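# Open the glued flaps of a cardboard box

## Task

Pry open both outer flaps of the cardboard box, which start glued shut, so that after release each one stays vertical or tips outward by itself. The box must end up standing upright. A flap that stays open only because the robot holds it does not count. Anything the robot is still touching at the end must not settle by more than about a fingernail's width once left alone, or the task fails.

## Robot and tools

ROBOT. Two six-joint arms, left_arm and right_arm, each with a parallel gripper. The names do not refer to sides of any camera image. Each arm has a wrist camera: cam_left_wrist and cam_right_wrist, both 672x504 pixels.

FRAME. All poses share one scene frame. The origin sits on the table surface midway between the arms, +x points out over the table, +z points up, and left_arm is mounted on the +y side. Positions are in metres, orientation is a quaternion in w,x,y,z order, and velocities are in m/s and rad/s. The reported hand position can be off, more so when the arm is stretched far. The gripper's fingers point along its own +z and close along its own x. end_effector_position is the point midway between the pads, and the fingertips reach 17.5 mm past it. A flat block sticks out roughly 9 cm from the last joint's axis toward the gripper's -y and rotates with it. Turning only wrist 3 swings the pad midpoint around a 25 mm circle.

execute_actions. Arguments: actions (a list holding zero or one item) and an optional pictures boolean. An empty list only reports the state. An item with rows is a move: rows holds 1 to 15 rows and steps is 1 to 15 (default 15), each step lasting 1/30 s. Each row covers one step, and the final row repeats if there are fewer rows than steps. An item with only steps (up to 300) is a wait, counted from the previous result. A refused call moves nothing.

ROW LAYOUT. One flat list of 18 numbers, each in [-1, 1], always covering both arms: left_arm's six joint values (shoulder pan, shoulder lift, elbow, wrist 1, wrist 2, wrist 3), then its gripper position, force_limit, speed; then the same nine for right_arm. The joint values are offsets, not targets, scaled so 1.0 equals 1.989 rad. They are measured from the joint angles in the latest result that listed them (before any such result, or for later calls within the same reply, from where the arm is as the action begins), not from the previous row. Sending all zeros therefore pulls the arm back to those reference angles rather than holding still. Stated joint ranges in rad: left_arm pan -3.142 to 3.142, lift -6.283 to 6.283, elbow 0.000 to 3.142, wrists -6.283 to 6.283; right_arm pan 0.000 to 6.283, lift -6.283 to 6.283, elbow -3.142 to 0.000, wrists -6.283 to 6.283. A request beyond a range end by over 0.010 rad is refused; the true end may differ by up to 0.010 rad, and requests past it are clipped, reported by "joint sent to its limit" (possibly about an earlier move). Each step's joint target stays within 0.575 rad of the measured angle, and if it would carry the gripper over 100 mm from where it is, the whole arm target is scaled back. Motion trails commands by about 0.17 s, and after big moves an arm may not have arrived when the result comes back.

GRIPPER VALUES are absolute settings, not offsets. position: +1 is fully open (50 mm), near -0.65 the pads meet, -1 closes until blocked (use it to grip). force_limit: -1 is about 20 N per pad, 0 about 102 N, +1 about 185 N, with final force up to about 17 % more. speed: -1 is 20 mm/s, 0 is 85, +1 is 150. New force_limit or speed values only apply once position changes by at least 0.01; to soften a grip, open first. To leave a gripper untouched, repeat its previous three values, since 0 is itself a command.

RESULTS. The state line gives each arm's pose and velocities. object_status: 0 moving, 1 blocked while opening, 2 blocked while closing (a grip), 3 reached target or pads met. Any new position resets it to 0 briefly. After losing a grip the fingers close again by themselves, except when gripping at force_limit -1, where status stays 2 even if the object slipped away; gripping something fixed and off-centre loosens over time. Opening in mm is about (250 - position_measured) x 0.202. Joint positions and velocities come per arm in column order. Joint torques are raw drive outputs with offsets and noise, not pure contact load. Wrist force and torque are in each end effector's own axes, with offsets up to about 4 N, noise up to 2.4 N and saturation near 50 N; "no reading" is harmless. "joint command not followed" means a clearance check altered targets; HELD marks steps whose row was not fully sent.

WAITING. Between calls the arms keep heading to the last row's target until everything nearly stops or a step is HELD; after that only a new move continues travel or pressing. Moving fingers keep going regardless.

OTHER TOOLS. zoom_image: camera ("cam_left_wrist" or "cam_right_wrist") and region [x0, y0, x1, y1] in pixels from the top-left, no larger than 504 by 504. show_instructions: no arguments, shows the reference pages. finished_scene: scene (the number of the current scene); ends and grades it, irreversibly.

AVOID. Load limits are 133 N m for pan, lift and elbow and 24.9 N m for each wrist joint, held weight included; reaching one, or 150 N of outside force on an arm, stops that arm for 10 s and it yields to the contact. Holding loads heats motors: MOTOR HOT appears at 70 °C, and at 85 °C the arm is braked until it cools. Keep the arms from striking or pushing each other. Do not drop, slam or shove hard, do not knock anything off the table, and expect occasional brief tugs on held parts.

Each tool is called after "Request:" as name(argument=value, ...), one argument or row to a line, values as JSON.

Reference images:

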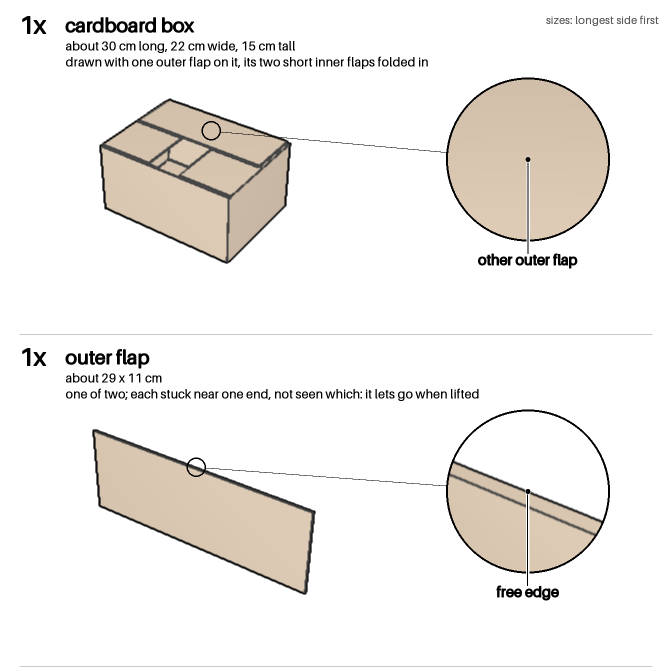

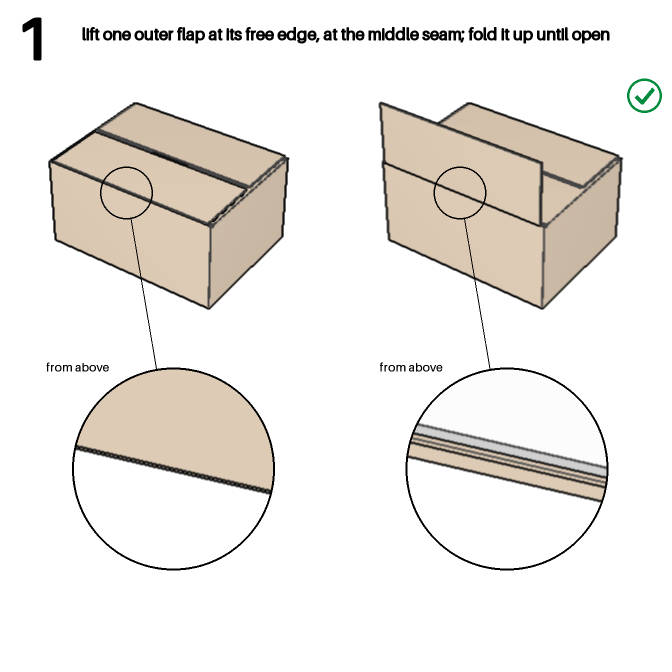

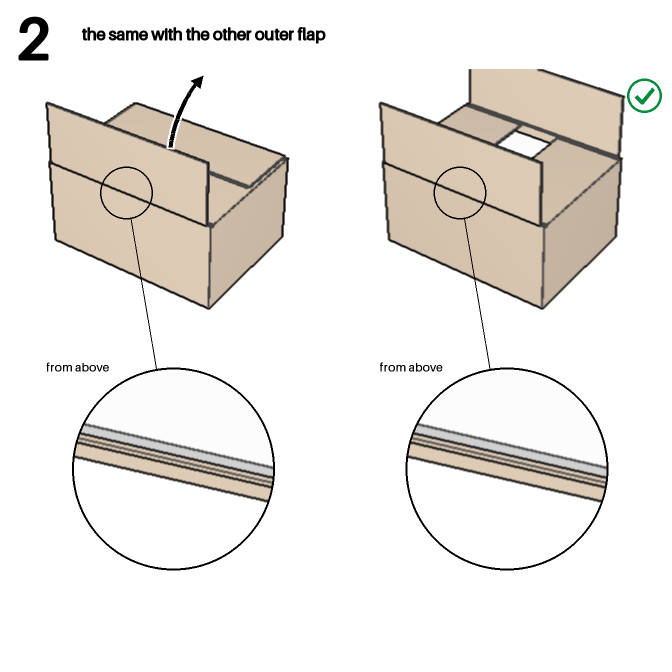

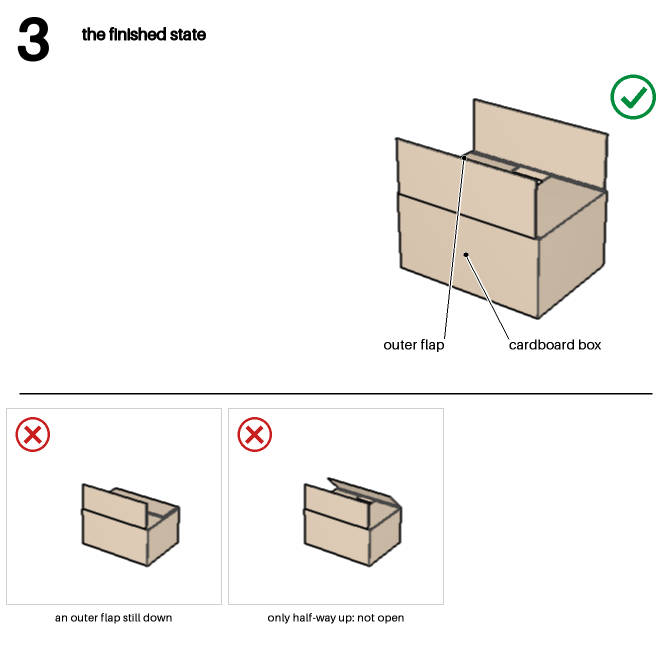

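## Session

Request:
execute_actions(
  actions=[],
)

Scene clock: 0.00 s of 4500.00 s.
left_arm: end_effector_position=(+0.3948, +0.6289, +0.1213) position_measured=3 object_status=3 end_effector_quat_wxyz=(-0.103, +0.985, -0.129, +0.055) end_effector_velocity=(+0.000, +0.000, +0.001) end_effector_angular_velocity=(-0.000, -0.001, +0.001) | right_arm: end_effector_position=(+0.0043, +0.0407, +0.2361) position_measured=136 object_status=3 end_effector_quat_wxyz=(+0.615, -0.482, +0.583, -0.222) end_effector_velocity=(-0.000, +0.000, -0.000) end_effector_angular_velocity=(+0.003, +0.001, +0.000)
Joint positions: left_arm=[-0.443 -2.033  2.479 -2.091 -1.348  1.54 ] | right_arm=[ 5.616 -1.663 -2.124 -2.214  0.544  0.29 ]
Joint velocities: left_arm=[ 0.001 -0.    -0.001 -0.    -0.     0.   ] | right_arm=[-0.    -0.     0.     0.001 -0.001  0.002]
Joint torques (N m, as the arm reports them, + toward a larger angle): no reading
Motor temperatures (°C, as the motors report them): left_arm=[22 20 22 29 25 27] | right_arm=[24 23 23 29 28 32]
Wrist force (N, on the end effector, along its own x y z axes, offset not removed): no reading
Wrist torque (N m, same axes, about the end effector's origin, offset not removed): no reading

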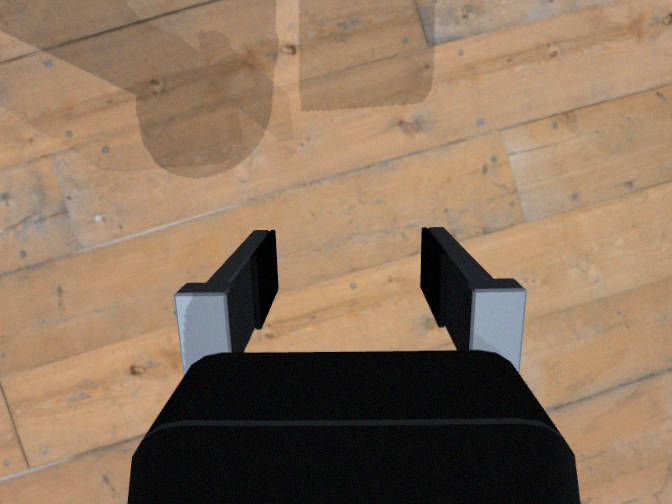

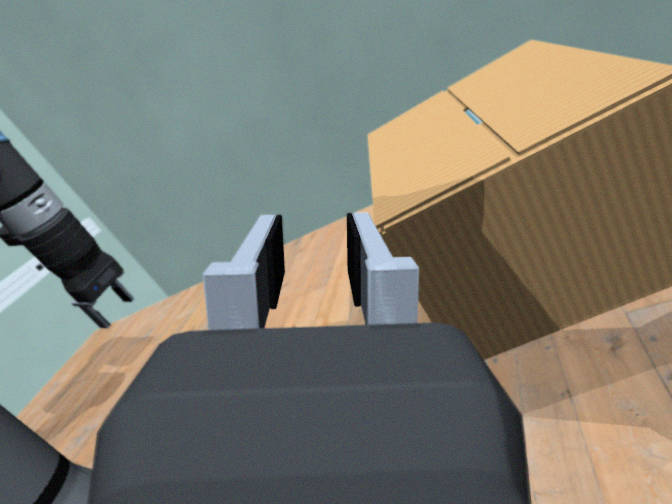

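Request:
execute_actions(
  actions=[
    {"rows":[[-0.431,0.3685,-0.7436,0.412,-0.112,0,1,0,0,0,0,0,0,0,0,-0.1,0,0]]},
  ],
  pictures=false,
)

Request:
execute_actions(
  actions=[
    {"steps":60},
  ],
)

Scene clock: 50.57 s of 4500.00 s.
left_arm: end_effector_position=(+0.4371, +0.4382, +0.1376) position_measured=3 object_status=3 end_effector_quat_wxyz=(-0.095, +0.935, -0.322, -0.114) end_effector_velocity=(+0.035, -0.449, +0.088) end_effector_angular_velocity=(+0.209, +0.528, -0.785) | right_arm: end_effector_position=(+0.0043, +0.0407, +0.2361) position_measured=167 object_status=3 end_effector_quat_wxyz=(+0.615, -0.482, +0.583, -0.222) end_effector_velocity=(+0.000, -0.000, -0.000) end_effector_angular_velocity=(-0.002, -0.001, -0.000)
Joint positions: left_arm=[-0.823 -1.673  2.099 -1.715 -1.471  1.54 ] | right_arm=[ 5.616 -1.663 -2.124 -2.214  0.544  0.29 ]
Joint velocities: left_arm=[-0.835  0.653 -0.876  0.764 -0.177 -0.   ] | right_arm=[-0.    -0.001 -0.001 -0.     0.    -0.   ]
Joint torques (N m, as the arm reports them, + toward a larger angle): left_arm=[ -5.88 -12.89 -31.31   0.88  -2.4   -0.08] | right_arm=[-1.58 22.83 14.72 -0.58 -0.23 -0.19]
Motor temperatures (°C, as the motors report them): left_arm=[22 20 22 29 25 27] | right_arm=[24 23 23 29 28 32]
Wrist force (N, on the end effector, along its own x y z axes, offset not removed): left_arm=[-0.3 -2.0 0.7] | right_arm=[-2.1 -0.7 0.1]
Wrist torque (N m, same axes, about the end effector's origin, offset not removed): left_arm=[0.00 -0.04 -0.03] | right_arm=[0.00 0.45 -0.01]
Steps of this call (steps 1 to 90: nothing new was sent; then 47.07 s passed at rest; steps 91 to 105: all 15 steps of this action). Readings (joint positions | what the end effector reports):
91: left_arm=[-0.443 -2.033 2.479 -2.091 -1.348 1.540] | right_arm=[5.616 -1.663 -2.124 -2.214 0.544 0.290] | left_arm position_measured=3 object_status=3 | right_arm position_measured=138 object_status=0
92: left_arm=[-0.446 -2.030 2.476 -2.088 -1.351 1.540] | right_arm=[5.616 -1.663 -2.124 -2.214 0.544 0.290] | left_arm position_measured=3 object_status=3 | right_arm position_measured=152 object_status=0
94: left_arm=[-0.490 -1.987 2.433 -2.044 -1.375 1.540] | right_arm=[5.616 -1.663 -2.124 -2.214 0.544 0.290] | left_arm position_measured=3 object_status=3 | right_arm position_measured=167 object_status=0
98: left_arm=[-0.613 -1.863 2.309 -1.921 -1.417 1.540] | right_arm=[5.616 -1.663 -2.124 -2.214 0.544 0.290] | left_arm position_measured=3 object_status=3 | right_arm position_measured=167 object_status=0
105: the state above

Scene clock: 52.57 s of 4500.00 s.
left_arm: end_effector_position=(+0.4416, +0.0299, +0.4153) position_measured=3 object_status=3 end_effector_quat_wxyz=(+0.000, +0.845, -0.534, +0.000) end_effector_velocity=(-0.001, -0.000, -0.000) end_effector_angular_velocity=(+0.001, +0.001, -0.001) | right_arm: end_effector_position=(+0.0043, +0.0407, +0.2361) position_measured=167 object_status=3 end_effector_quat_wxyz=(+0.615, -0.482, +0.583, -0.222) end_effector_velocity=(+0.001, -0.001, -0.001) end_effector_angular_velocity=(-0.004, -0.003, -0.001)
Joint positions: left_arm=[-1.3   -1.3    1.001 -1.272 -1.571  1.54 ] | right_arm=[ 5.616 -1.663 -2.124 -2.214  0.544  0.29 ]
Joint velocities: left_arm=[-0.001  0.     0.     0.001 -0.    -0.   ] | right_arm=[-0.    -0.001 -0.003  0.     0.001 -0.001]
Joint torques (N m, as the arm reports them, + toward a larger angle): left_arm=[ -6.86 -32.2  -30.72  -1.45  -2.42  -0.13] | right_arm=[-2.06 22.66 15.93 -0.47 -0.53 -0.25]
Motor temperatures (°C, as the motors report them): left_arm=[22 20 22 29 25 27] | right_arm=[24 23 23 29 28 32]
Wrist force (N, on the end effector, along its own x y z axes, offset not removed): left_arm=[-1.5 -0.6 2.0] | right_arm=[-0.8 0.1 -1.6]
Wrist torque (N m, same axes, about the end effector's origin, offset not removed): left_arm=[0.09 0.07 0.40] | right_arm=[0.04 0.15 -0.06]
Steps of this call (steps 1 to 60: the robot went on to your last target). Readings (joint positions | what the end effector reports):
1: left_arm=[-0.850 -1.651 2.069 -1.689 -1.477 1.540] | right_arm=[5.616 -1.663 -2.124 -2.214 0.544 0.290] | left_arm position_measured=3 object_status=3 | right_arm position_measured=167 object_status=3
2: left_arm=[-0.876 -1.631 2.039 -1.665 -1.482 1.540] | right_arm=[5.616 -1.663 -2.124 -2.214 0.544 0.290] | left_arm position_measured=3 object_status=3 | right_arm position_measured=167 object_status=3
4: left_arm=[-0.925 -1.592 1.978 -1.619 -1.493 1.540] | right_arm=[5.616 -1.663 -2.124 -2.214 0.544 0.290] | left_arm position_measured=3 object_status=3 | right_arm position_measured=167 object_status=3
8: left_arm=[-1.009 -1.527 1.852 -1.542 -1.510 1.540] | right_arm=[5.616 -1.663 -2.124 -2.214 0.544 0.290] | left_arm position_measured=3 object_status=3 | right_arm position_measured=167 object_status=3
60: the state above
All arms were judged still, so your last target was given up. Only a new action makes them travel on or press farther. Fingers that are still opening or closing keep moving.

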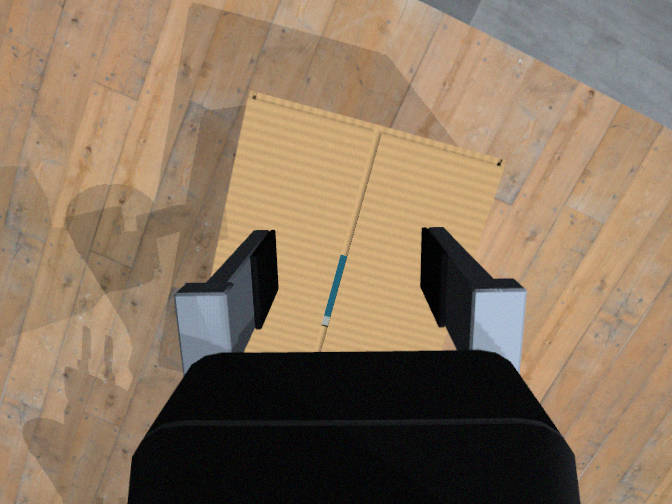

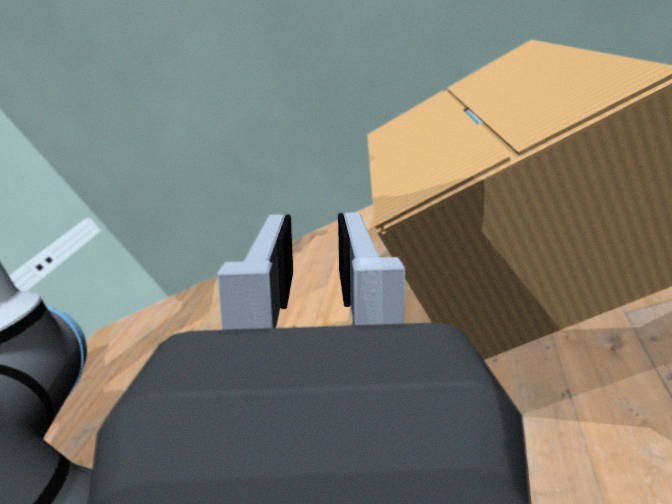

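Request:
zoom_image(
  camera="cam_left_wrist",
  region=[260,200,420,360],
)

Request:
zoom_image(
  camera="cam_right_wrist",
  region=[360,30,672,240],
)

Region (260, 200, 420, 360) of cam_left_wrist's 672x504 image, scaled by 3.150, with more detail than that image has.

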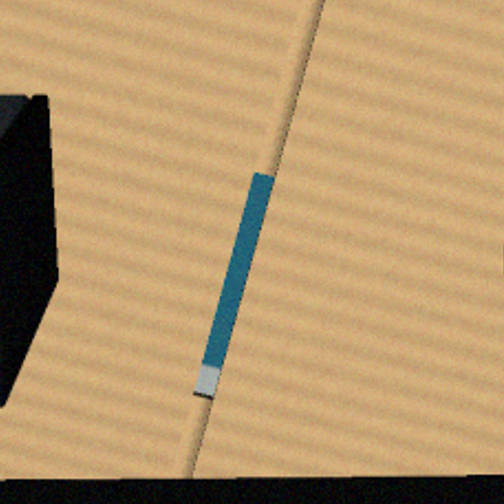

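Region (360, 30, 672, 240) of cam_right_wrist's 672x504 image, scaled by 1.615, with more detail than that image has; it fills the top 339 rows of this view, and the rest is white.

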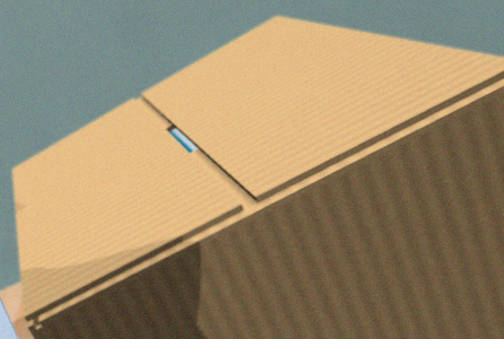

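Request:
execute_actions(
  actions=[
    {"rows":[[0,-0.019,0.218,-0.199,0,0.126,1,0,0,0,0,0,0,0,0,-0.1,0,0]]},
  ],
  pictures=false,
)

Request:
execute_actions(
  actions=[
    {"steps":25},
  ],
)

Scene clock: 79.47 s of 4500.00 s.
left_arm: end_effector_position=(+0.4445, +0.0221, +0.2787) position_measured=3 object_status=3 end_effector_quat_wxyz=(+0.000, +0.778, -0.629, +0.001) end_effector_velocity=(-0.006, +0.013, -0.098) end_effector_angular_velocity=(+0.009, +0.004, -0.139) | right_arm: end_effector_position=(+0.0043, +0.0407, +0.2361) position_measured=167 object_status=3 end_effector_quat_wxyz=(+0.615, -0.482, +0.583, -0.222) end_effector_velocity=(-0.000, +0.000, +0.000) end_effector_angular_velocity=(+0.001, +0.001, +0.000)
Joint positions: left_arm=[-1.3   -1.336  1.399 -1.636 -1.571  1.772] | right_arm=[ 5.616 -1.663 -2.124 -2.214  0.544  0.29 ]
Joint velocities: left_arm=[ 0.001 -0.02   0.273 -0.243 -0.     0.141] | right_arm=[ 0.     0.001  0.001 -0.001 -0.     0.   ]
Joint torques (N m, as the arm reports them, + toward a larger angle): left_arm=[ -3.7  -46.16 -24.34  -4.63  -2.13   2.52] | right_arm=[-2.27 21.88 15.6  -0.7  -0.73 -0.18]
Motor temperatures (°C, as the motors report them): left_arm=[22 20 22 29 25 27] | right_arm=[24 23 23 29 28 32]
Wrist force (N, on the end effector, along its own x y z axes, offset not removed): left_arm=[0.2 -4.1 3.8] | right_arm=[0.1 0.6 -0.1]
Wrist torque (N m, same axes, about the end effector's origin, offset not removed): left_arm=[-0.58 -0.07 0.27] | right_arm=[0.13 -0.07 -0.11]
Steps of this call (steps 1 to 90: nothing new was sent; then 23.40 s passed at rest; steps 91 to 105: all 15 steps of this action). Readings (joint positions | what the end effector reports):
91: left_arm=[-1.300 -1.300 1.001 -1.272 -1.571 1.540] | right_arm=[5.616 -1.663 -2.124 -2.214 0.544 0.290] | left_arm position_measured=3 object_status=3 | right_arm position_measured=167 object_status=3
92: left_arm=[-1.300 -1.302 1.004 -1.275 -1.571 1.543] | right_arm=[5.616 -1.663 -2.124 -2.214 0.544 0.290] | left_arm position_measured=3 object_status=3 | right_arm position_measured=167 object_status=3
94: left_arm=[-1.300 -1.311 1.051 -1.323 -1.571 1.584] | right_arm=[5.616 -1.663 -2.124 -2.214 0.544 0.290] | left_arm position_measured=3 object_status=3 | right_arm position_measured=167 object_status=3
98: left_arm=[-1.300 -1.324 1.227 -1.483 -1.571 1.683] | right_arm=[5.616 -1.663 -2.124 -2.214 0.544 0.290] | left_arm position_measured=3 object_status=3 | right_arm position_measured=167 object_status=3
105: the state above

Scene clock: 80.30 s of 4500.00 s.
left_arm: end_effector_position=(+0.4436, +0.0239, +0.2659) position_measured=3 object_status=3 end_effector_quat_wxyz=(+0.000, +0.772, -0.636, +0.000) end_effector_velocity=(+0.001, +0.001, -0.000) end_effector_angular_velocity=(+0.001, +0.000, +0.001) | right_arm: end_effector_position=(+0.0043, +0.0407, +0.2361) position_measured=167 object_status=3 end_effector_quat_wxyz=(+0.615, -0.482, +0.583, -0.222) end_effector_velocity=(+0.000, +0.000, -0.000) end_effector_angular_velocity=(-0.002, -0.001, +0.000)
Joint positions: left_arm=[-1.3   -1.338  1.434 -1.668 -1.571  1.79 ] | right_arm=[ 5.616 -1.663 -2.124 -2.214  0.544  0.29 ]
Joint velocities: left_arm=[ 0.001  0.     0.001 -0.    -0.     0.001] | right_arm=[-0.    -0.    -0.    -0.001 -0.    -0.001]
Joint torques (N m, as the arm reports them, + toward a larger angle): left_arm=[  3.32 -45.82 -18.71  -4.58  -1.94   2.19] | right_arm=[-1.69 23.41 15.22 -0.55 -0.54  0.11]
Motor temperatures (°C, as the motors report them): left_arm=[22 20 22 29 25 27] | right_arm=[24 23 23 29 28 32]
Wrist force (N, on the end effector, along its own x y z axes, offset not removed): left_arm=[0.3 -0.1 3.1] | right_arm=[2.2 0.4 -0.7]
Wrist torque (N m, same axes, about the end effector's origin, offset not removed): left_arm=[0.06 -0.18 0.09] | right_arm=[0.34 -0.42 -0.26]
Steps of this call (steps 1 to 25: the robot went on to your last target). Readings (joint positions | what the end effector reports):
1: left_arm=[-1.300 -1.336 1.407 -1.643 -1.571 1.777] | right_arm=[5.616 -1.663 -2.124 -2.214 0.544 0.290] | left_arm position_measured=3 object_status=3 | right_arm position_measured=167 object_status=3
2: left_arm=[-1.300 -1.337 1.413 -1.649 -1.571 1.780] | right_arm=[5.616 -1.663 -2.124 -2.214 0.544 0.290] | left_arm position_measured=3 object_status=3 | right_arm position_measured=167 object_status=3
4: left_arm=[-1.300 -1.337 1.422 -1.657 -1.571 1.784] | right_arm=[5.616 -1.663 -2.124 -2.214 0.544 0.290] | left_arm position_measured=3 object_status=3 | right_arm position_measured=167 object_status=3
8: left_arm=[-1.300 -1.338 1.430 -1.664 -1.571 1.788] | right_arm=[5.616 -1.663 -2.124 -2.214 0.544 0.290] | left_arm position_measured=3 object_status=3 | right_arm position_measured=167 object_status=3
25: the state above

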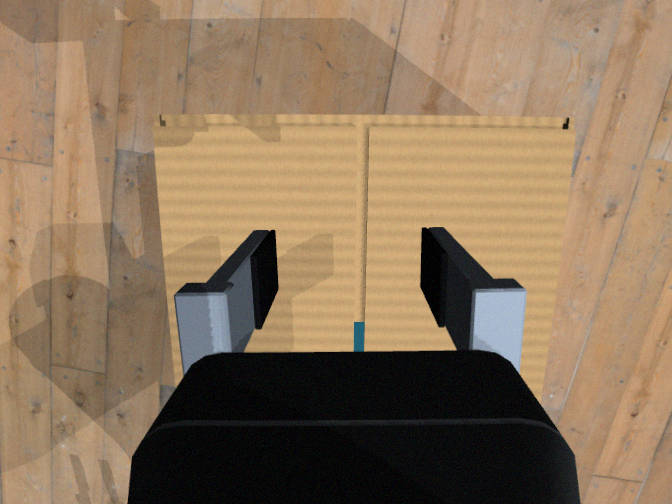

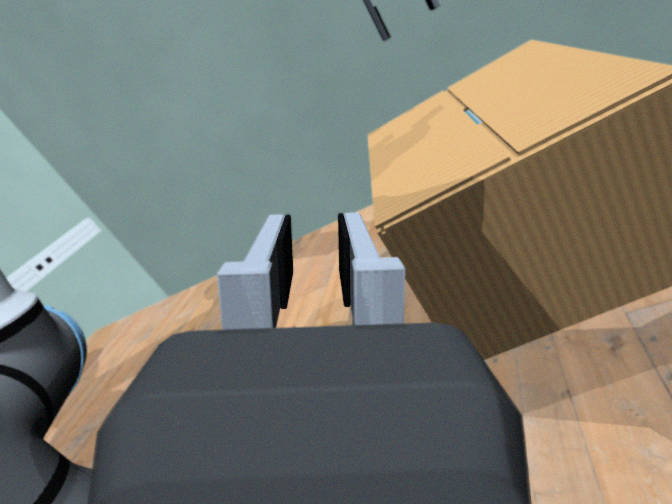

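Request:
execute_actions(
  actions=[
    {"rows":[[-0.077,-0.1065,0,-0.40,0,-0.077,0.34,0,0,0,0,0,0,0,0,-0.1,0,0]]},
  ],
  pictures=false,
)

Request:
execute_actions(
  actions=[
    {"steps":25},
  ],
  pictures=false,
)

Request:
execute_actions(
  actions=[
    {"rows":[[0,0,0.355,-0.15,0,0,0.34,0,0,0,0,0,0,0,0,-0.1,0,0]]},
  ],
  pictures=false,
)

Request:
execute_actions(
  actions=[
    {"steps":35},
  ],
)

Scene clock: 118.70 s of 4500.00 s.
left_arm: end_effector_position=(+0.4175, -0.0827, +0.4303) position_measured=101 object_status=3 end_effector_quat_wxyz=(+0.155, +0.739, -0.609, +0.242) end_effector_velocity=(-0.068, -0.170, +0.415) end_effector_angular_velocity=(-1.282, -0.314, -0.029) | right_arm: end_effector_position=(+0.0043, +0.0407, +0.2361) position_measured=167 object_status=3 end_effector_quat_wxyz=(+0.615, -0.482, +0.583, -0.222) end_effector_velocity=(-0.000, +0.000, -0.000) end_effector_angular_velocity=(+0.001, +0.001, -0.000)
Joint positions: left_arm=[-1.399 -1.475  1.434 -2.114 -1.571  1.691] | right_arm=[ 5.616 -1.663 -2.124 -2.214  0.544  0.29 ]
Joint velocities: left_arm=[-0.176 -0.247 -0.001 -1.069  0.    -0.176] | right_arm=[ 0.    -0.     0.     0.001  0.001  0.001]
Joint torques (N m, as the arm reports them, + toward a larger angle): left_arm=[ -8.91 -39.31 -32.12  -7.02  -0.66  -2.56] | right_arm=[-0.26 22.9  15.26 -0.4  -0.53 -0.04]
Motor temperatures (°C, as the motors report them): left_arm=[22 20 22 29 25 27] | right_arm=[24 23 23 29 28 32]
Wrist force (N, on the end effector, along its own x y z axes, offset not removed): left_arm=[0.4 -2.8 8.4] | right_arm=[-0.8 -1.4 1.0]
Wrist torque (N m, same axes, about the end effector's origin, offset not removed): left_arm=[-0.17 -0.01 0.02] | right_arm=[0.03 0.24 -0.14]
Steps of this call (steps 1 to 15: the robot went on to your last target; steps 16 to 90: nothing new was sent; then 34.90 s passed at rest; steps 91 to 105: all 15 steps of this action). Readings (joint positions | what the end effector reports):
91: left_arm=[-1.300 -1.338 1.434 -1.668 -1.571 1.790] | right_arm=[5.616 -1.663 -2.124 -2.214 0.544 0.290] | left_arm position_measured=5 object_status=0 | right_arm position_measured=167 object_status=3
92: left_arm=[-1.303 -1.341 1.434 -1.671 -1.571 1.788] | right_arm=[5.616 -1.663 -2.124 -2.214 0.544 0.290] | left_arm position_measured=19 object_status=0 | right_arm position_measured=167 object_status=3
94: left_arm=[-1.321 -1.366 1.434 -1.717 -1.571 1.769] | right_arm=[5.616 -1.663 -2.124 -2.214 0.544 0.290] | left_arm position_measured=47 object_status=0 | right_arm position_measured=167 object_status=3
98: left_arm=[-1.354 -1.412 1.434 -1.857 -1.571 1.736] | right_arm=[5.616 -1.663 -2.124 -2.214 0.544 0.290] | left_arm position_measured=101 object_status=0 | right_arm position_measured=167 object_status=3
105: the state above

Scene clock: 119.53 s of 4500.00 s.
left_arm: end_effector_position=(+0.3894, -0.1151, +0.5726) position_measured=101 object_status=3 end_effector_quat_wxyz=(+0.281, +0.676, -0.557, +0.392) end_effector_velocity=(-0.001, -0.000, +0.004) end_effector_angular_velocity=(-0.010, -0.002, -0.001) | right_arm: end_effector_position=(+0.0043, +0.0407, +0.2361) position_measured=167 object_status=3 end_effector_quat_wxyz=(+0.615, -0.482, +0.583, -0.222) end_effector_velocity=(+0.000, -0.000, -0.000) end_effector_angular_velocity=(+0.001, -0.000, -0.000)
Joint positions: left_arm=[-1.453 -1.55   1.434 -2.462 -1.571  1.637] | right_arm=[ 5.616 -1.663 -2.124 -2.214  0.544  0.29 ]
Joint velocities: left_arm=[-0.002 -0.002 -0.001 -0.008  0.    -0.001] | right_arm=[-0.    -0.001 -0.001  0.001 -0.     0.001]
Joint torques (N m, as the arm reports them, + toward a larger angle): left_arm=[ -5.35 -36.47 -23.81  -5.45  -0.66  -1.89] | right_arm=[-1.86 23.52 16.12 -0.71 -0.42 -0.15]
Motor temperatures (°C, as the motors report them): left_arm=[22 20 22 29 25 27] | right_arm=[24 23 23 29 28 32]
Wrist force (N, on the end effector, along its own x y z axes, offset not removed): left_arm=[1.1 -4.4 3.1] | right_arm=[1.8 -0.1 -0.1]
Wrist torque (N m, same axes, about the end effector's origin, offset not removed): left_arm=[-0.83 -0.24 0.05] | right_arm=[0.08 -0.31 -0.23]
Steps of this call (steps 1 to 25: the robot went on to your last target). Readings (joint positions | what the end effector reports):
1: left_arm=[-1.405 -1.483 1.434 -2.150 -1.571 1.685] | right_arm=[5.616 -1.663 -2.124 -2.214 0.544 0.290] | left_arm position_measured=101 object_status=3 | right_arm position_measured=167 object_status=3
2: left_arm=[-1.411 -1.491 1.434 -2.186 -1.571 1.679] | right_arm=[5.616 -1.663 -2.124 -2.214 0.544 0.290] | left_arm position_measured=101 object_status=3 | right_arm position_measured=167 object_status=3
4: left_arm=[-1.423 -1.507 1.434 -2.258 -1.571 1.668] | right_arm=[5.616 -1.663 -2.124 -2.214 0.544 0.290] | left_arm position_measured=101 object_status=3 | right_arm position_measured=167 object_status=3
8: left_arm=[-1.441 -1.534 1.434 -2.382 -1.571 1.649] | right_arm=[5.616 -1.663 -2.124 -2.214 0.544 0.290] | left_arm position_measured=101 object_status=3 | right_arm position_measured=167 object_status=3
25: the state above

Scene clock: 120.03 s of 4500.00 s.
left_arm: end_effector_position=(+0.3829, -0.0907, +0.3815) position_measured=101 object_status=3 end_effector_quat_wxyz=(+0.231, +0.709, -0.583, +0.322) end_effector_velocity=(-0.034, +0.125, -0.438) end_effector_angular_velocity=(+0.474, +0.126, -0.002) | right_arm: end_effector_position=(+0.0043, +0.0407, +0.2361) position_measured=167 object_status=3 end_effector_quat_wxyz=(+0.615, -0.482, +0.583, -0.222) end_effector_velocity=(+0.000, +0.000, -0.001) end_effector_angular_velocity=(-0.002, -0.003, +0.001)
Joint positions: left_arm=[-1.453 -1.55   1.789 -2.626 -1.571  1.637] | right_arm=[ 5.616 -1.663 -2.124 -2.214  0.544  0.29 ]
Joint velocities: left_arm=[-0.002  0.001  0.805 -0.315 -0.     0.   ] | right_arm=[ 0.    -0.002 -0.001 -0.001 -0.001  0.   ]
Joint torques (N m, as the arm reports them, + toward a larger angle): left_arm=[ -4.77 -22.7  -14.91  -6.13  -0.7   -1.57] | right_arm=[-2.24 22.5  15.02 -0.28 -0.4  -0.09]
Motor temperatures (°C, as the motors report them): left_arm=[22 20 22 29 25 27] | right_arm=[24 23 23 29 28 32]
Wrist force (N, on the end effector, along its own x y z axes, offset not removed): left_arm=[1.1 -1.0 3.8] | right_arm=[0.7 0.8 -0.8]
Wrist torque (N m, same axes, about the end effector's origin, offset not removed): left_arm=[-0.07 -0.14 0.14] | right_arm=[0.24 -0.07 0.01]
Steps of this call (steps 1 to 15: all 15 steps of this action). Readings (joint positions | what the end effector reports):
1: left_arm=[-1.453 -1.550 1.434 -2.462 -1.571 1.637] | right_arm=[5.616 -1.663 -2.124 -2.214 0.544 0.290] | left_arm position_measured=101 object_status=3 | right_arm position_measured=167 object_status=3
2: left_arm=[-1.453 -1.550 1.437 -2.466 -1.571 1.637] | right_arm=[5.616 -1.663 -2.124 -2.214 0.544 0.290] | left_arm position_measured=101 object_status=3 | right_arm position_measured=167 object_status=3
4: left_arm=[-1.453 -1.550 1.481 -2.496 -1.571 1.637] | right_arm=[5.616 -1.663 -2.124 -2.214 0.544 0.290] | left_arm position_measured=101 object_status=3 | right_arm position_measured=167 object_status=3
8: left_arm=[-1.453 -1.550 1.598 -2.550 -1.571 1.637] | right_arm=[5.616 -1.663 -2.124 -2.214 0.544 0.290] | left_arm position_measured=101 object_status=3 | right_arm position_measured=167 object_status=3
15: the state above

Scene clock: 121.20 s of 4500.00 s.
left_arm: end_effector_position=(+0.3609, -0.0079, +0.2012) position_measured=101 object_status=3 end_effector_quat_wxyz=(+0.172, +0.738, -0.607, +0.240) end_effector_velocity=(+0.000, +0.000, -0.000) end_effector_angular_velocity=(+0.000, +0.001, +0.001) | right_arm: end_effector_position=(+0.0043, +0.0407, +0.2361) position_measured=167 object_status=3 end_effector_quat_wxyz=(+0.615, -0.482, +0.583, -0.222) end_effector_velocity=(+0.000, -0.000, -0.000) end_effector_angular_velocity=(-0.001, -0.001, -0.001)
Joint positions: left_arm=[-1.453 -1.55   2.14  -2.76  -1.571  1.637] | right_arm=[ 5.616 -1.663 -2.124 -2.214  0.544  0.29 ]
Joint velocities: left_arm=[ 0.    -0.     0.001 -0.    -0.    -0.001] | right_arm=[-0.    -0.002 -0.     0.     0.001  0.   ]
Joint torques (N m, as the arm reports them, + toward a larger angle): left_arm=[  5.22 -23.07 -15.23  -5.43  -0.76   0.48] | right_arm=[-1.57 22.51 15.81 -0.62 -0.56 -0.16]
Motor temperatures (°C, as the motors report them): left_arm=[22 20 22 29 25 27] | right_arm=[24 23 23 29 28 32]
Wrist force (N, on the end effector, along its own x y z axes, offset not removed): left_arm=[-3.2 0.1 4.0] | right_arm=[-1.2 -0.2 -0.5]
Wrist torque (N m, same axes, about the end effector's origin, offset not removed): left_arm=[0.29 0.78 -0.02] | right_arm=[0.09 0.21 0.05]
Steps of this call (steps 1 to 35: the robot went on to your last target). Readings (joint positions | what the end effector reports):
1: left_arm=[-1.453 -1.550 1.817 -2.637 -1.571 1.637] | right_arm=[5.616 -1.663 -2.124 -2.214 0.544 0.290] | left_arm position_measured=101 object_status=3 | right_arm position_measured=167 object_status=3
2: left_arm=[-1.453 -1.550 1.844 -2.648 -1.571 1.637] | right_arm=[5.616 -1.663 -2.124 -2.214 0.544 0.290] | left_arm position_measured=101 object_status=3 | right_arm position_measured=167 object_status=3
4: left_arm=[-1.453 -1.550 1.898 -2.669 -1.571 1.637] | right_arm=[5.616 -1.663 -2.124 -2.214 0.544 0.290] | left_arm position_measured=101 object_status=3 | right_arm position_measured=167 object_status=3
8: left_arm=[-1.453 -1.550 2.006 -2.711 -1.571 1.637] | right_arm=[5.616 -1.663 -2.124 -2.214 0.544 0.290] | left_arm position_measured=101 object_status=3 | right_arm position_measured=167 object_status=3
35: the state above

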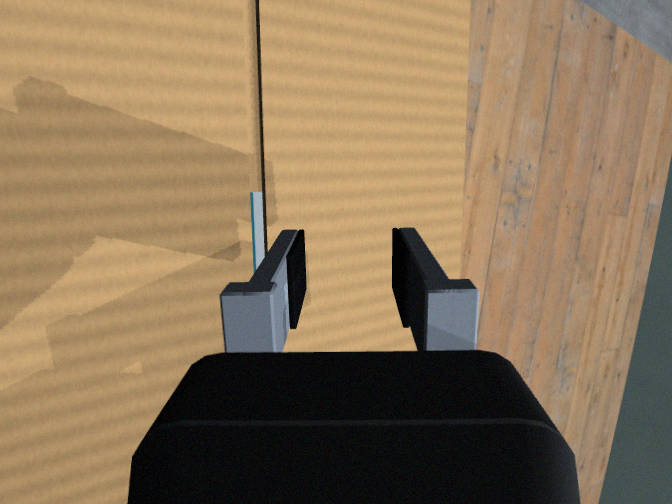

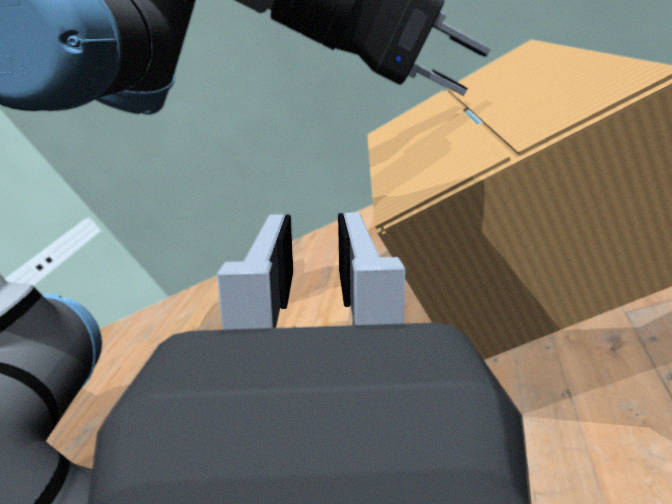

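Request:
zoom_image(
  camera="cam_right_wrist",
  region=[380,0,540,140],
)

Request:
zoom_image(
  camera="cam_left_wrist",
  region=[210,170,350,310],
)

Region (380, 0, 540, 140) of cam_right_wrist's 672x504 image, scaled by 3.150, with more detail than that image has; it fills the top 441 rows of this view, and the rest is white.

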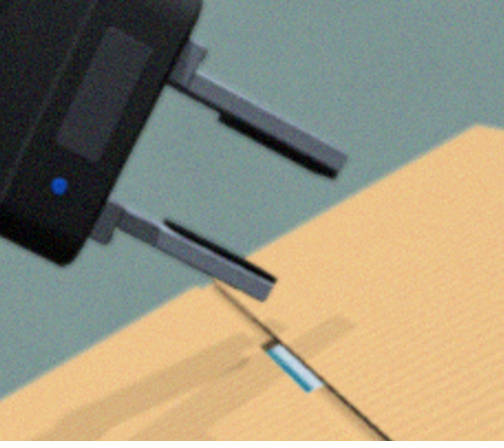

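Region (210, 170, 350, 310) of cam_left_wrist's 672x504 image, scaled by 3.600, with more detail than that image has.

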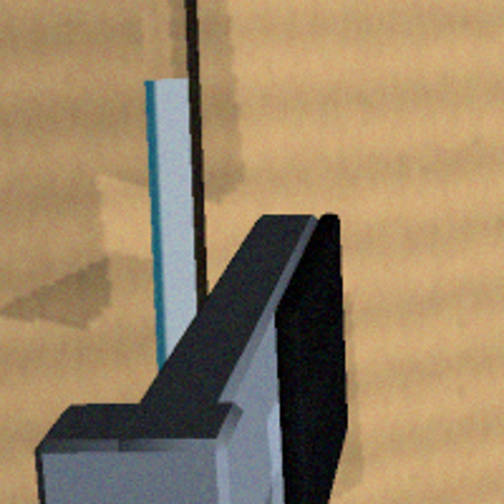

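Request:
execute_actions(
  actions=[
    {"rows":[[0,0.0481,-0.1217,0.2238,0,0,1,0,0,0,0,0,0,0,0,-0.1,0,0]]},
  ],
  pictures=false,
)

Request:
execute_actions(
  actions=[
    {"steps":25},
  ],
)

Request:
zoom_image(
  camera="cam_left_wrist",
  region=[190,170,330,310],
)

Request:
zoom_image(
  camera="cam_right_wrist",
  region=[400,20,560,160],
)

Scene clock: 150.87 s of 4500.00 s.
left_arm: end_effector_position=(+0.3637, -0.0184, +0.1869) position_measured=3 object_status=3 end_effector_quat_wxyz=(+0.093, +0.762, -0.627, +0.130) end_effector_velocity=(-0.003, +0.014, -0.010) end_effector_angular_velocity=(+0.155, +0.041, +0.000) | right_arm: end_effector_position=(+0.0043, +0.0407, +0.2361) position_measured=167 object_status=3 end_effector_quat_wxyz=(+0.615, -0.482, +0.583, -0.222) end_effector_velocity=(-0.000, +0.000, +0.000) end_effector_angular_velocity=(+0.001, +0.002, -0.000)
Joint positions: left_arm=[-1.453 -1.458  1.909 -2.344 -1.571  1.637] | right_arm=[ 5.616 -1.663 -2.124 -2.214  0.544  0.29 ]
Joint velocities: left_arm=[ 0.001  0.028 -0.088  0.219  0.     0.001] | right_arm=[-0.     0.     0.001  0.001  0.    -0.001]
Joint torques (N m, as the arm reports them, + toward a larger angle): left_arm=[ -4.15 -24.67 -28.13  -1.85  -0.67   1.36] | right_arm=[-1.33 23.16 14.65 -0.49 -0.62 -0.29]
Motor temperatures (°C, as the motors report them): left_arm=[22 21 22 29 25 27] | right_arm=[24 23 23 29 28 32]
Wrist force (N, on the end effector, along its own x y z axes, offset not removed): left_arm=[-2.2 -1.7 0.7] | right_arm=[-1.0 -1.9 2.1]
Wrist torque (N m, same axes, about the end effector's origin, offset not removed): left_arm=[-0.34 0.36 0.21] | right_arm=[-0.11 0.17 -0.11]
Steps of this call (steps 1 to 15: the robot went on to your last target; steps 16 to 90: nothing new was sent; then 26.17 s passed at rest; steps 91 to 105: all 15 steps of this action). Readings (joint positions | what the end effector reports):
91: left_arm=[-1.453 -1.550 2.140 -2.760 -1.571 1.637] | right_arm=[5.616 -1.663 -2.124 -2.214 0.544 0.290] | left_arm position_measured=100 object_status=0 | right_arm position_measured=167 object_status=3
92: left_arm=[-1.453 -1.547 2.137 -2.757 -1.571 1.637] | right_arm=[5.616 -1.663 -2.124 -2.214 0.544 0.290] | left_arm position_measured=86 object_status=0 | right_arm position_measured=167 object_status=3
94: left_arm=[-1.453 -1.517 2.090 -2.709 -1.571 1.637] | right_arm=[5.616 -1.663 -2.124 -2.214 0.544 0.290] | left_arm position_measured=58 object_status=0 | right_arm position_measured=167 object_status=3
98: left_arm=[-1.453 -1.477 1.968 -2.492 -1.571 1.637] | right_arm=[5.616 -1.663 -2.124 -2.214 0.544 0.290] | left_arm position_measured=3 object_status=0 | right_arm position_measured=167 object_status=3
105: the state above

Scene clock: 151.70 s of 4500.00 s.
left_arm: end_effector_position=(+0.3632, -0.0166, +0.1858) position_measured=3 object_status=3 end_effector_quat_wxyz=(+0.087, +0.763, -0.628, +0.122) end_effector_velocity=(-0.001, -0.001, +0.001) end_effector_angular_velocity=(-0.001, -0.000, -0.002) | right_arm: end_effector_position=(+0.0043, +0.0407, +0.2361) position_measured=167 object_status=3 end_effector_quat_wxyz=(+0.615, -0.482, +0.583, -0.222) end_effector_velocity=(+0.000, -0.000, +0.000) end_effector_angular_velocity=(-0.001, -0.000, +0.000)
Joint positions: left_arm=[-1.453 -1.454  1.898 -2.315 -1.571  1.637] | right_arm=[ 5.616 -1.663 -2.124 -2.214  0.544  0.29 ]
Joint velocities: left_arm=[-0.002  0.    -0.001  0.     0.     0.   ] | right_arm=[ 0.     0.001 -0.    -0.     0.    -0.001]
Joint torques (N m, as the arm reports them, + toward a larger angle): left_arm=[ -7.12 -24.55 -30.11  -2.16  -0.69  -0.43] | right_arm=[-1.65 21.71 15.69 -0.54 -0.47 -0.2 ]
Motor temperatures (°C, as the motors report them): left_arm=[22 21 22 29 25 27] | right_arm=[24 23 23 29 28 32]
Wrist force (N, on the end effector, along its own x y z axes, offset not removed): left_arm=[-0.8 -4.3 1.0] | right_arm=[0.4 -3.4 0.1]
Wrist torque (N m, same axes, about the end effector's origin, offset not removed): left_arm=[-0.68 -0.03 -0.07] | right_arm=[-0.40 -0.12 0.01]
Steps of this call (steps 1 to 25: the robot went on to your last target). Readings (joint positions | what the end effector reports):
1: left_arm=[-1.453 -1.457 1.907 -2.337 -1.571 1.637] | right_arm=[5.616 -1.663 -2.124 -2.214 0.544 0.290] | left_arm position_measured=3 object_status=3 | right_arm position_measured=167 object_status=3
2: left_arm=[-1.453 -1.456 1.905 -2.332 -1.571 1.637] | right_arm=[5.616 -1.663 -2.124 -2.214 0.544 0.290] | left_arm position_measured=3 object_status=3 | right_arm position_measured=167 object_status=3
4: left_arm=[-1.453 -1.455 1.902 -2.325 -1.571 1.637] | right_arm=[5.616 -1.663 -2.124 -2.214 0.544 0.290] | left_arm position_measured=3 object_status=3 | right_arm position_measured=167 object_status=3
8: left_arm=[-1.453 -1.455 1.899 -2.319 -1.571 1.637] | right_arm=[5.616 -1.663 -2.124 -2.214 0.544 0.290] | left_arm position_measured=3 object_status=3 | right_arm position_measured=167 object_status=3
25: the state above

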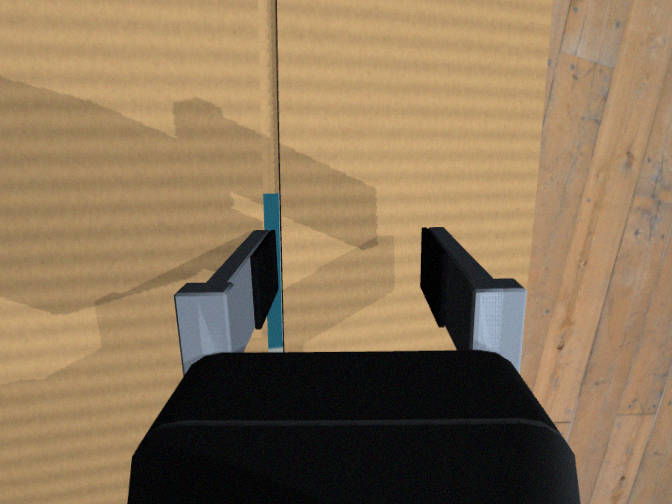

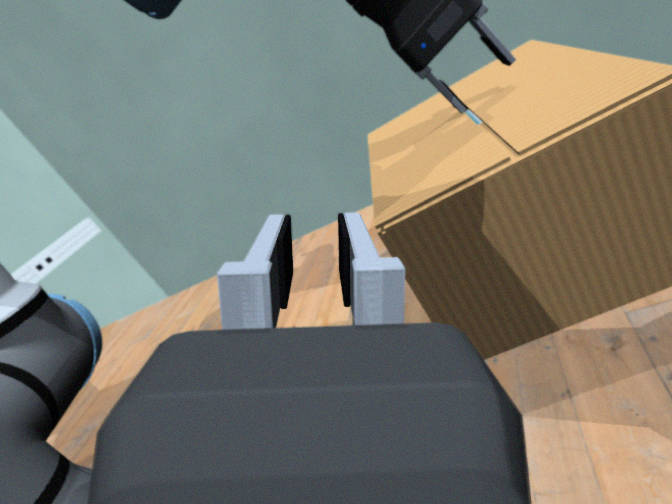

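Region (190, 170, 330, 310) of cam_left_wrist's 672x504 image, scaled by 3.600, with more detail than that image has.

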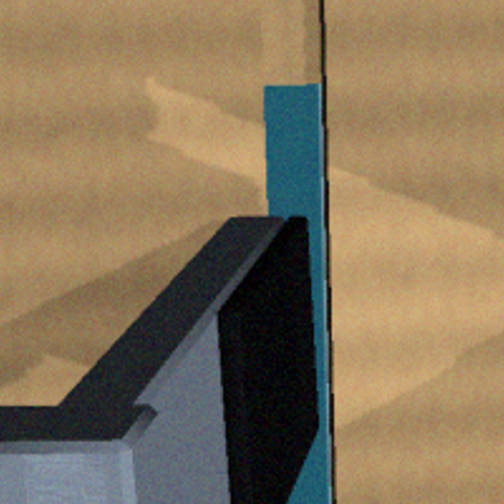

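Region (400, 20, 560, 160) of cam_right_wrist's 672x504 image, scaled by 3.150, with more detail than that image has; it fills the top 441 rows of this view, and the rest is white.

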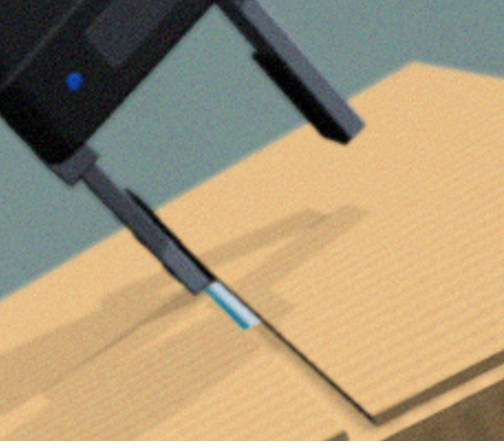

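Request:
execute_actions(
  actions=[
    {"rows":[[0,0.0102,0.0047,-0.0149,0,0,1,0,0,0,0,0,0,0,0,-0.1,0,0]]},
  ],
  pictures=false,
)

Request:
execute_actions(
  actions=[
    {"steps":10},
  ],
)

Request:
zoom_image(
  camera="cam_left_wrist",
  region=[190,170,330,310],
)

Scene clock: 169.50 s of 4500.00 s.
left_arm: end_effector_position=(+0.3640, -0.0198, +0.1747) position_measured=3 object_status=3 end_effector_quat_wxyz=(+0.087, +0.763, -0.628, +0.122) end_effector_velocity=(+0.001, -0.000, -0.003) end_effector_angular_velocity=(-0.000, +0.000, +0.001) | right_arm: end_effector_position=(+0.0043, +0.0407, +0.2361) position_measured=167 object_status=3 end_effector_quat_wxyz=(+0.615, -0.482, +0.583, -0.222) end_effector_velocity=(+0.000, -0.001, +0.000) end_effector_angular_velocity=(-0.001, +0.000, -0.001)
Joint positions: left_arm=[-1.453 -1.435  1.907 -2.344 -1.571  1.637] | right_arm=[ 5.616 -1.663 -2.124 -2.214  0.544  0.29 ]
Joint velocities: left_arm=[ 0.002  0.005  0.002 -0.008 -0.     0.001] | right_arm=[-0.     0.001 -0.001 -0.     0.001 -0.001]
Joint torques (N m, as the arm reports them, + toward a larger angle): left_arm=[ -6.45 -14.51 -11.66  -4.55  -0.68  -1.03] | right_arm=[-2.01 22.49 17.33 -0.48 -0.49 -0.18]
Motor temperatures (°C, as the motors report them): left_arm=[22 21 22 29 25 27] | right_arm=[24 23 23 29 28 32]
Wrist force (N, on the end effector, along its own x y z axes, offset not removed): left_arm=[-4.6 -3.3 -15.2] | right_arm=[-2.0 -0.9 -2.6]
Wrist torque (N m, same axes, about the end effector's origin, offset not removed): left_arm=[-0.35 -0.40 -0.03] | right_arm=[-0.19 0.36 -0.01]
Steps of this call (steps 1 to 15: the robot went on to your last target; steps 16 to 90: nothing new was sent; then 14.30 s passed at rest; steps 91 to 105: all 15 steps of this action). Readings (joint positions | what the end effector reports):
91: left_arm=[-1.453 -1.454 1.898 -2.315 -1.571 1.637] | right_arm=[5.616 -1.663 -2.124 -2.214 0.544 0.290] | left_arm position_measured=3 object_status=3 | right_arm position_measured=167 object_status=3
92: left_arm=[-1.453 -1.453 1.899 -2.317 -1.571 1.637] | right_arm=[5.616 -1.663 -2.124 -2.214 0.544 0.290] | left_arm position_measured=3 object_status=3 | right_arm position_measured=167 object_status=3
94: left_arm=[-1.453 -1.446 1.902 -2.327 -1.571 1.637] | right_arm=[5.616 -1.663 -2.124 -2.214 0.544 0.290] | left_arm position_measured=3 object_status=3 | right_arm position_measured=167 object_status=3
98: left_arm=[-1.453 -1.438 1.905 -2.339 -1.571 1.637] | right_arm=[5.616 -1.663 -2.124 -2.214 0.544 0.290] | left_arm position_measured=3 object_status=3 | right_arm position_measured=167 object_status=3
105: the state above

Scene clock: 169.83 s of 4500.00 s.
left_arm: end_effector_position=(+0.3641, -0.0199, +0.1743) position_measured=3 object_status=3 end_effector_quat_wxyz=(+0.087, +0.763, -0.628, +0.122) end_effector_velocity=(-0.001, -0.000, -0.001) end_effector_angular_velocity=(+0.001, +0.000, -0.002) | right_arm: end_effector_position=(+0.0043, +0.0407, +0.2361) position_measured=167 object_status=3 end_effector_quat_wxyz=(+0.615, -0.482, +0.583, -0.222) end_effector_velocity=(+0.000, -0.000, +0.000) end_effector_angular_velocity=(+0.002, +0.001, -0.000)
Joint positions: left_arm=[-1.453 -1.434  1.907 -2.345 -1.571  1.637] | right_arm=[ 5.616 -1.663 -2.124 -2.214  0.544  0.29 ]
Joint velocities: left_arm=[-0.002  0.001  0.001  0.     0.     0.   ] | right_arm=[ 0.     0.001 -0.001  0.     0.     0.002]
Joint torques (N m, as the arm reports them, + toward a larger angle): left_arm=[ -6.25 -11.44  -9.13  -4.11  -0.62  -0.28] | right_arm=[-1.61 22.83 16.52 -0.47 -0.41 -0.02]
Motor temperatures (°C, as the motors report them): left_arm=[22 21 22 29 25 27] | right_arm=[24 23 23 29 28 32]
Wrist force (N, on the end effector, along its own x y z axes, offset not removed): left_arm=[-1.4 1.6 -22.5] | right_arm=[-1.7 -0.1 -0.5]
Wrist torque (N m, same axes, about the end effector's origin, offset not removed): left_arm=[0.13 -1.37 -0.11] | right_arm=[0.11 0.46 -0.01]
Steps of this call (steps 1 to 10: the robot went on to your last target). Readings (joint positions | what the end effector reports):
1: left_arm=[-1.453 -1.434 1.907 -2.344 -1.571 1.637] | right_arm=[5.616 -1.663 -2.124 -2.214 0.544 0.290] | left_arm position_measured=3 object_status=3 | right_arm position_measured=167 object_status=3
2: left_arm=[-1.453 -1.434 1.907 -2.344 -1.571 1.637] | right_arm=[5.616 -1.663 -2.124 -2.214 0.544 0.290] | left_arm position_measured=3 object_status=3 | right_arm position_measured=167 object_status=3
4: left_arm=[-1.453 -1.434 1.907 -2.345 -1.571 1.637] | right_arm=[5.616 -1.663 -2.124 -2.214 0.544 0.290] | left_arm position_measured=3 object_status=3 | right_arm position_measured=167 object_status=3
8: left_arm=[-1.453 -1.434 1.907 -2.345 -1.571 1.637] | right_arm=[5.616 -1.663 -2.124 -2.214 0.544 0.290] | left_arm position_measured=3 object_status=3 | right_arm position_measured=167 object_status=3
10: the state above

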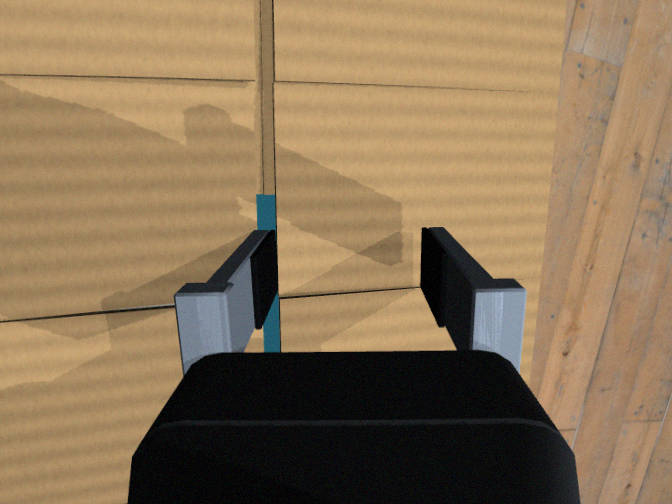

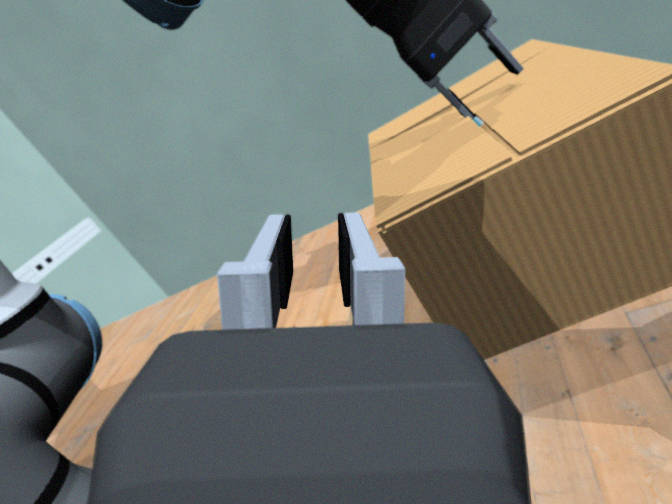

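Region (190, 170, 330, 310) of cam_left_wrist's 672x504 image, scaled by 3.600, with more detail than that image has.

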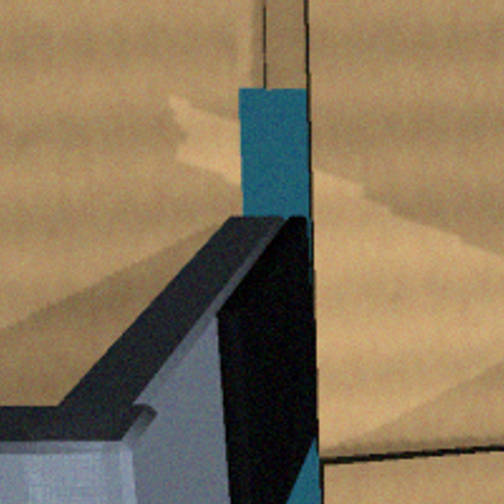

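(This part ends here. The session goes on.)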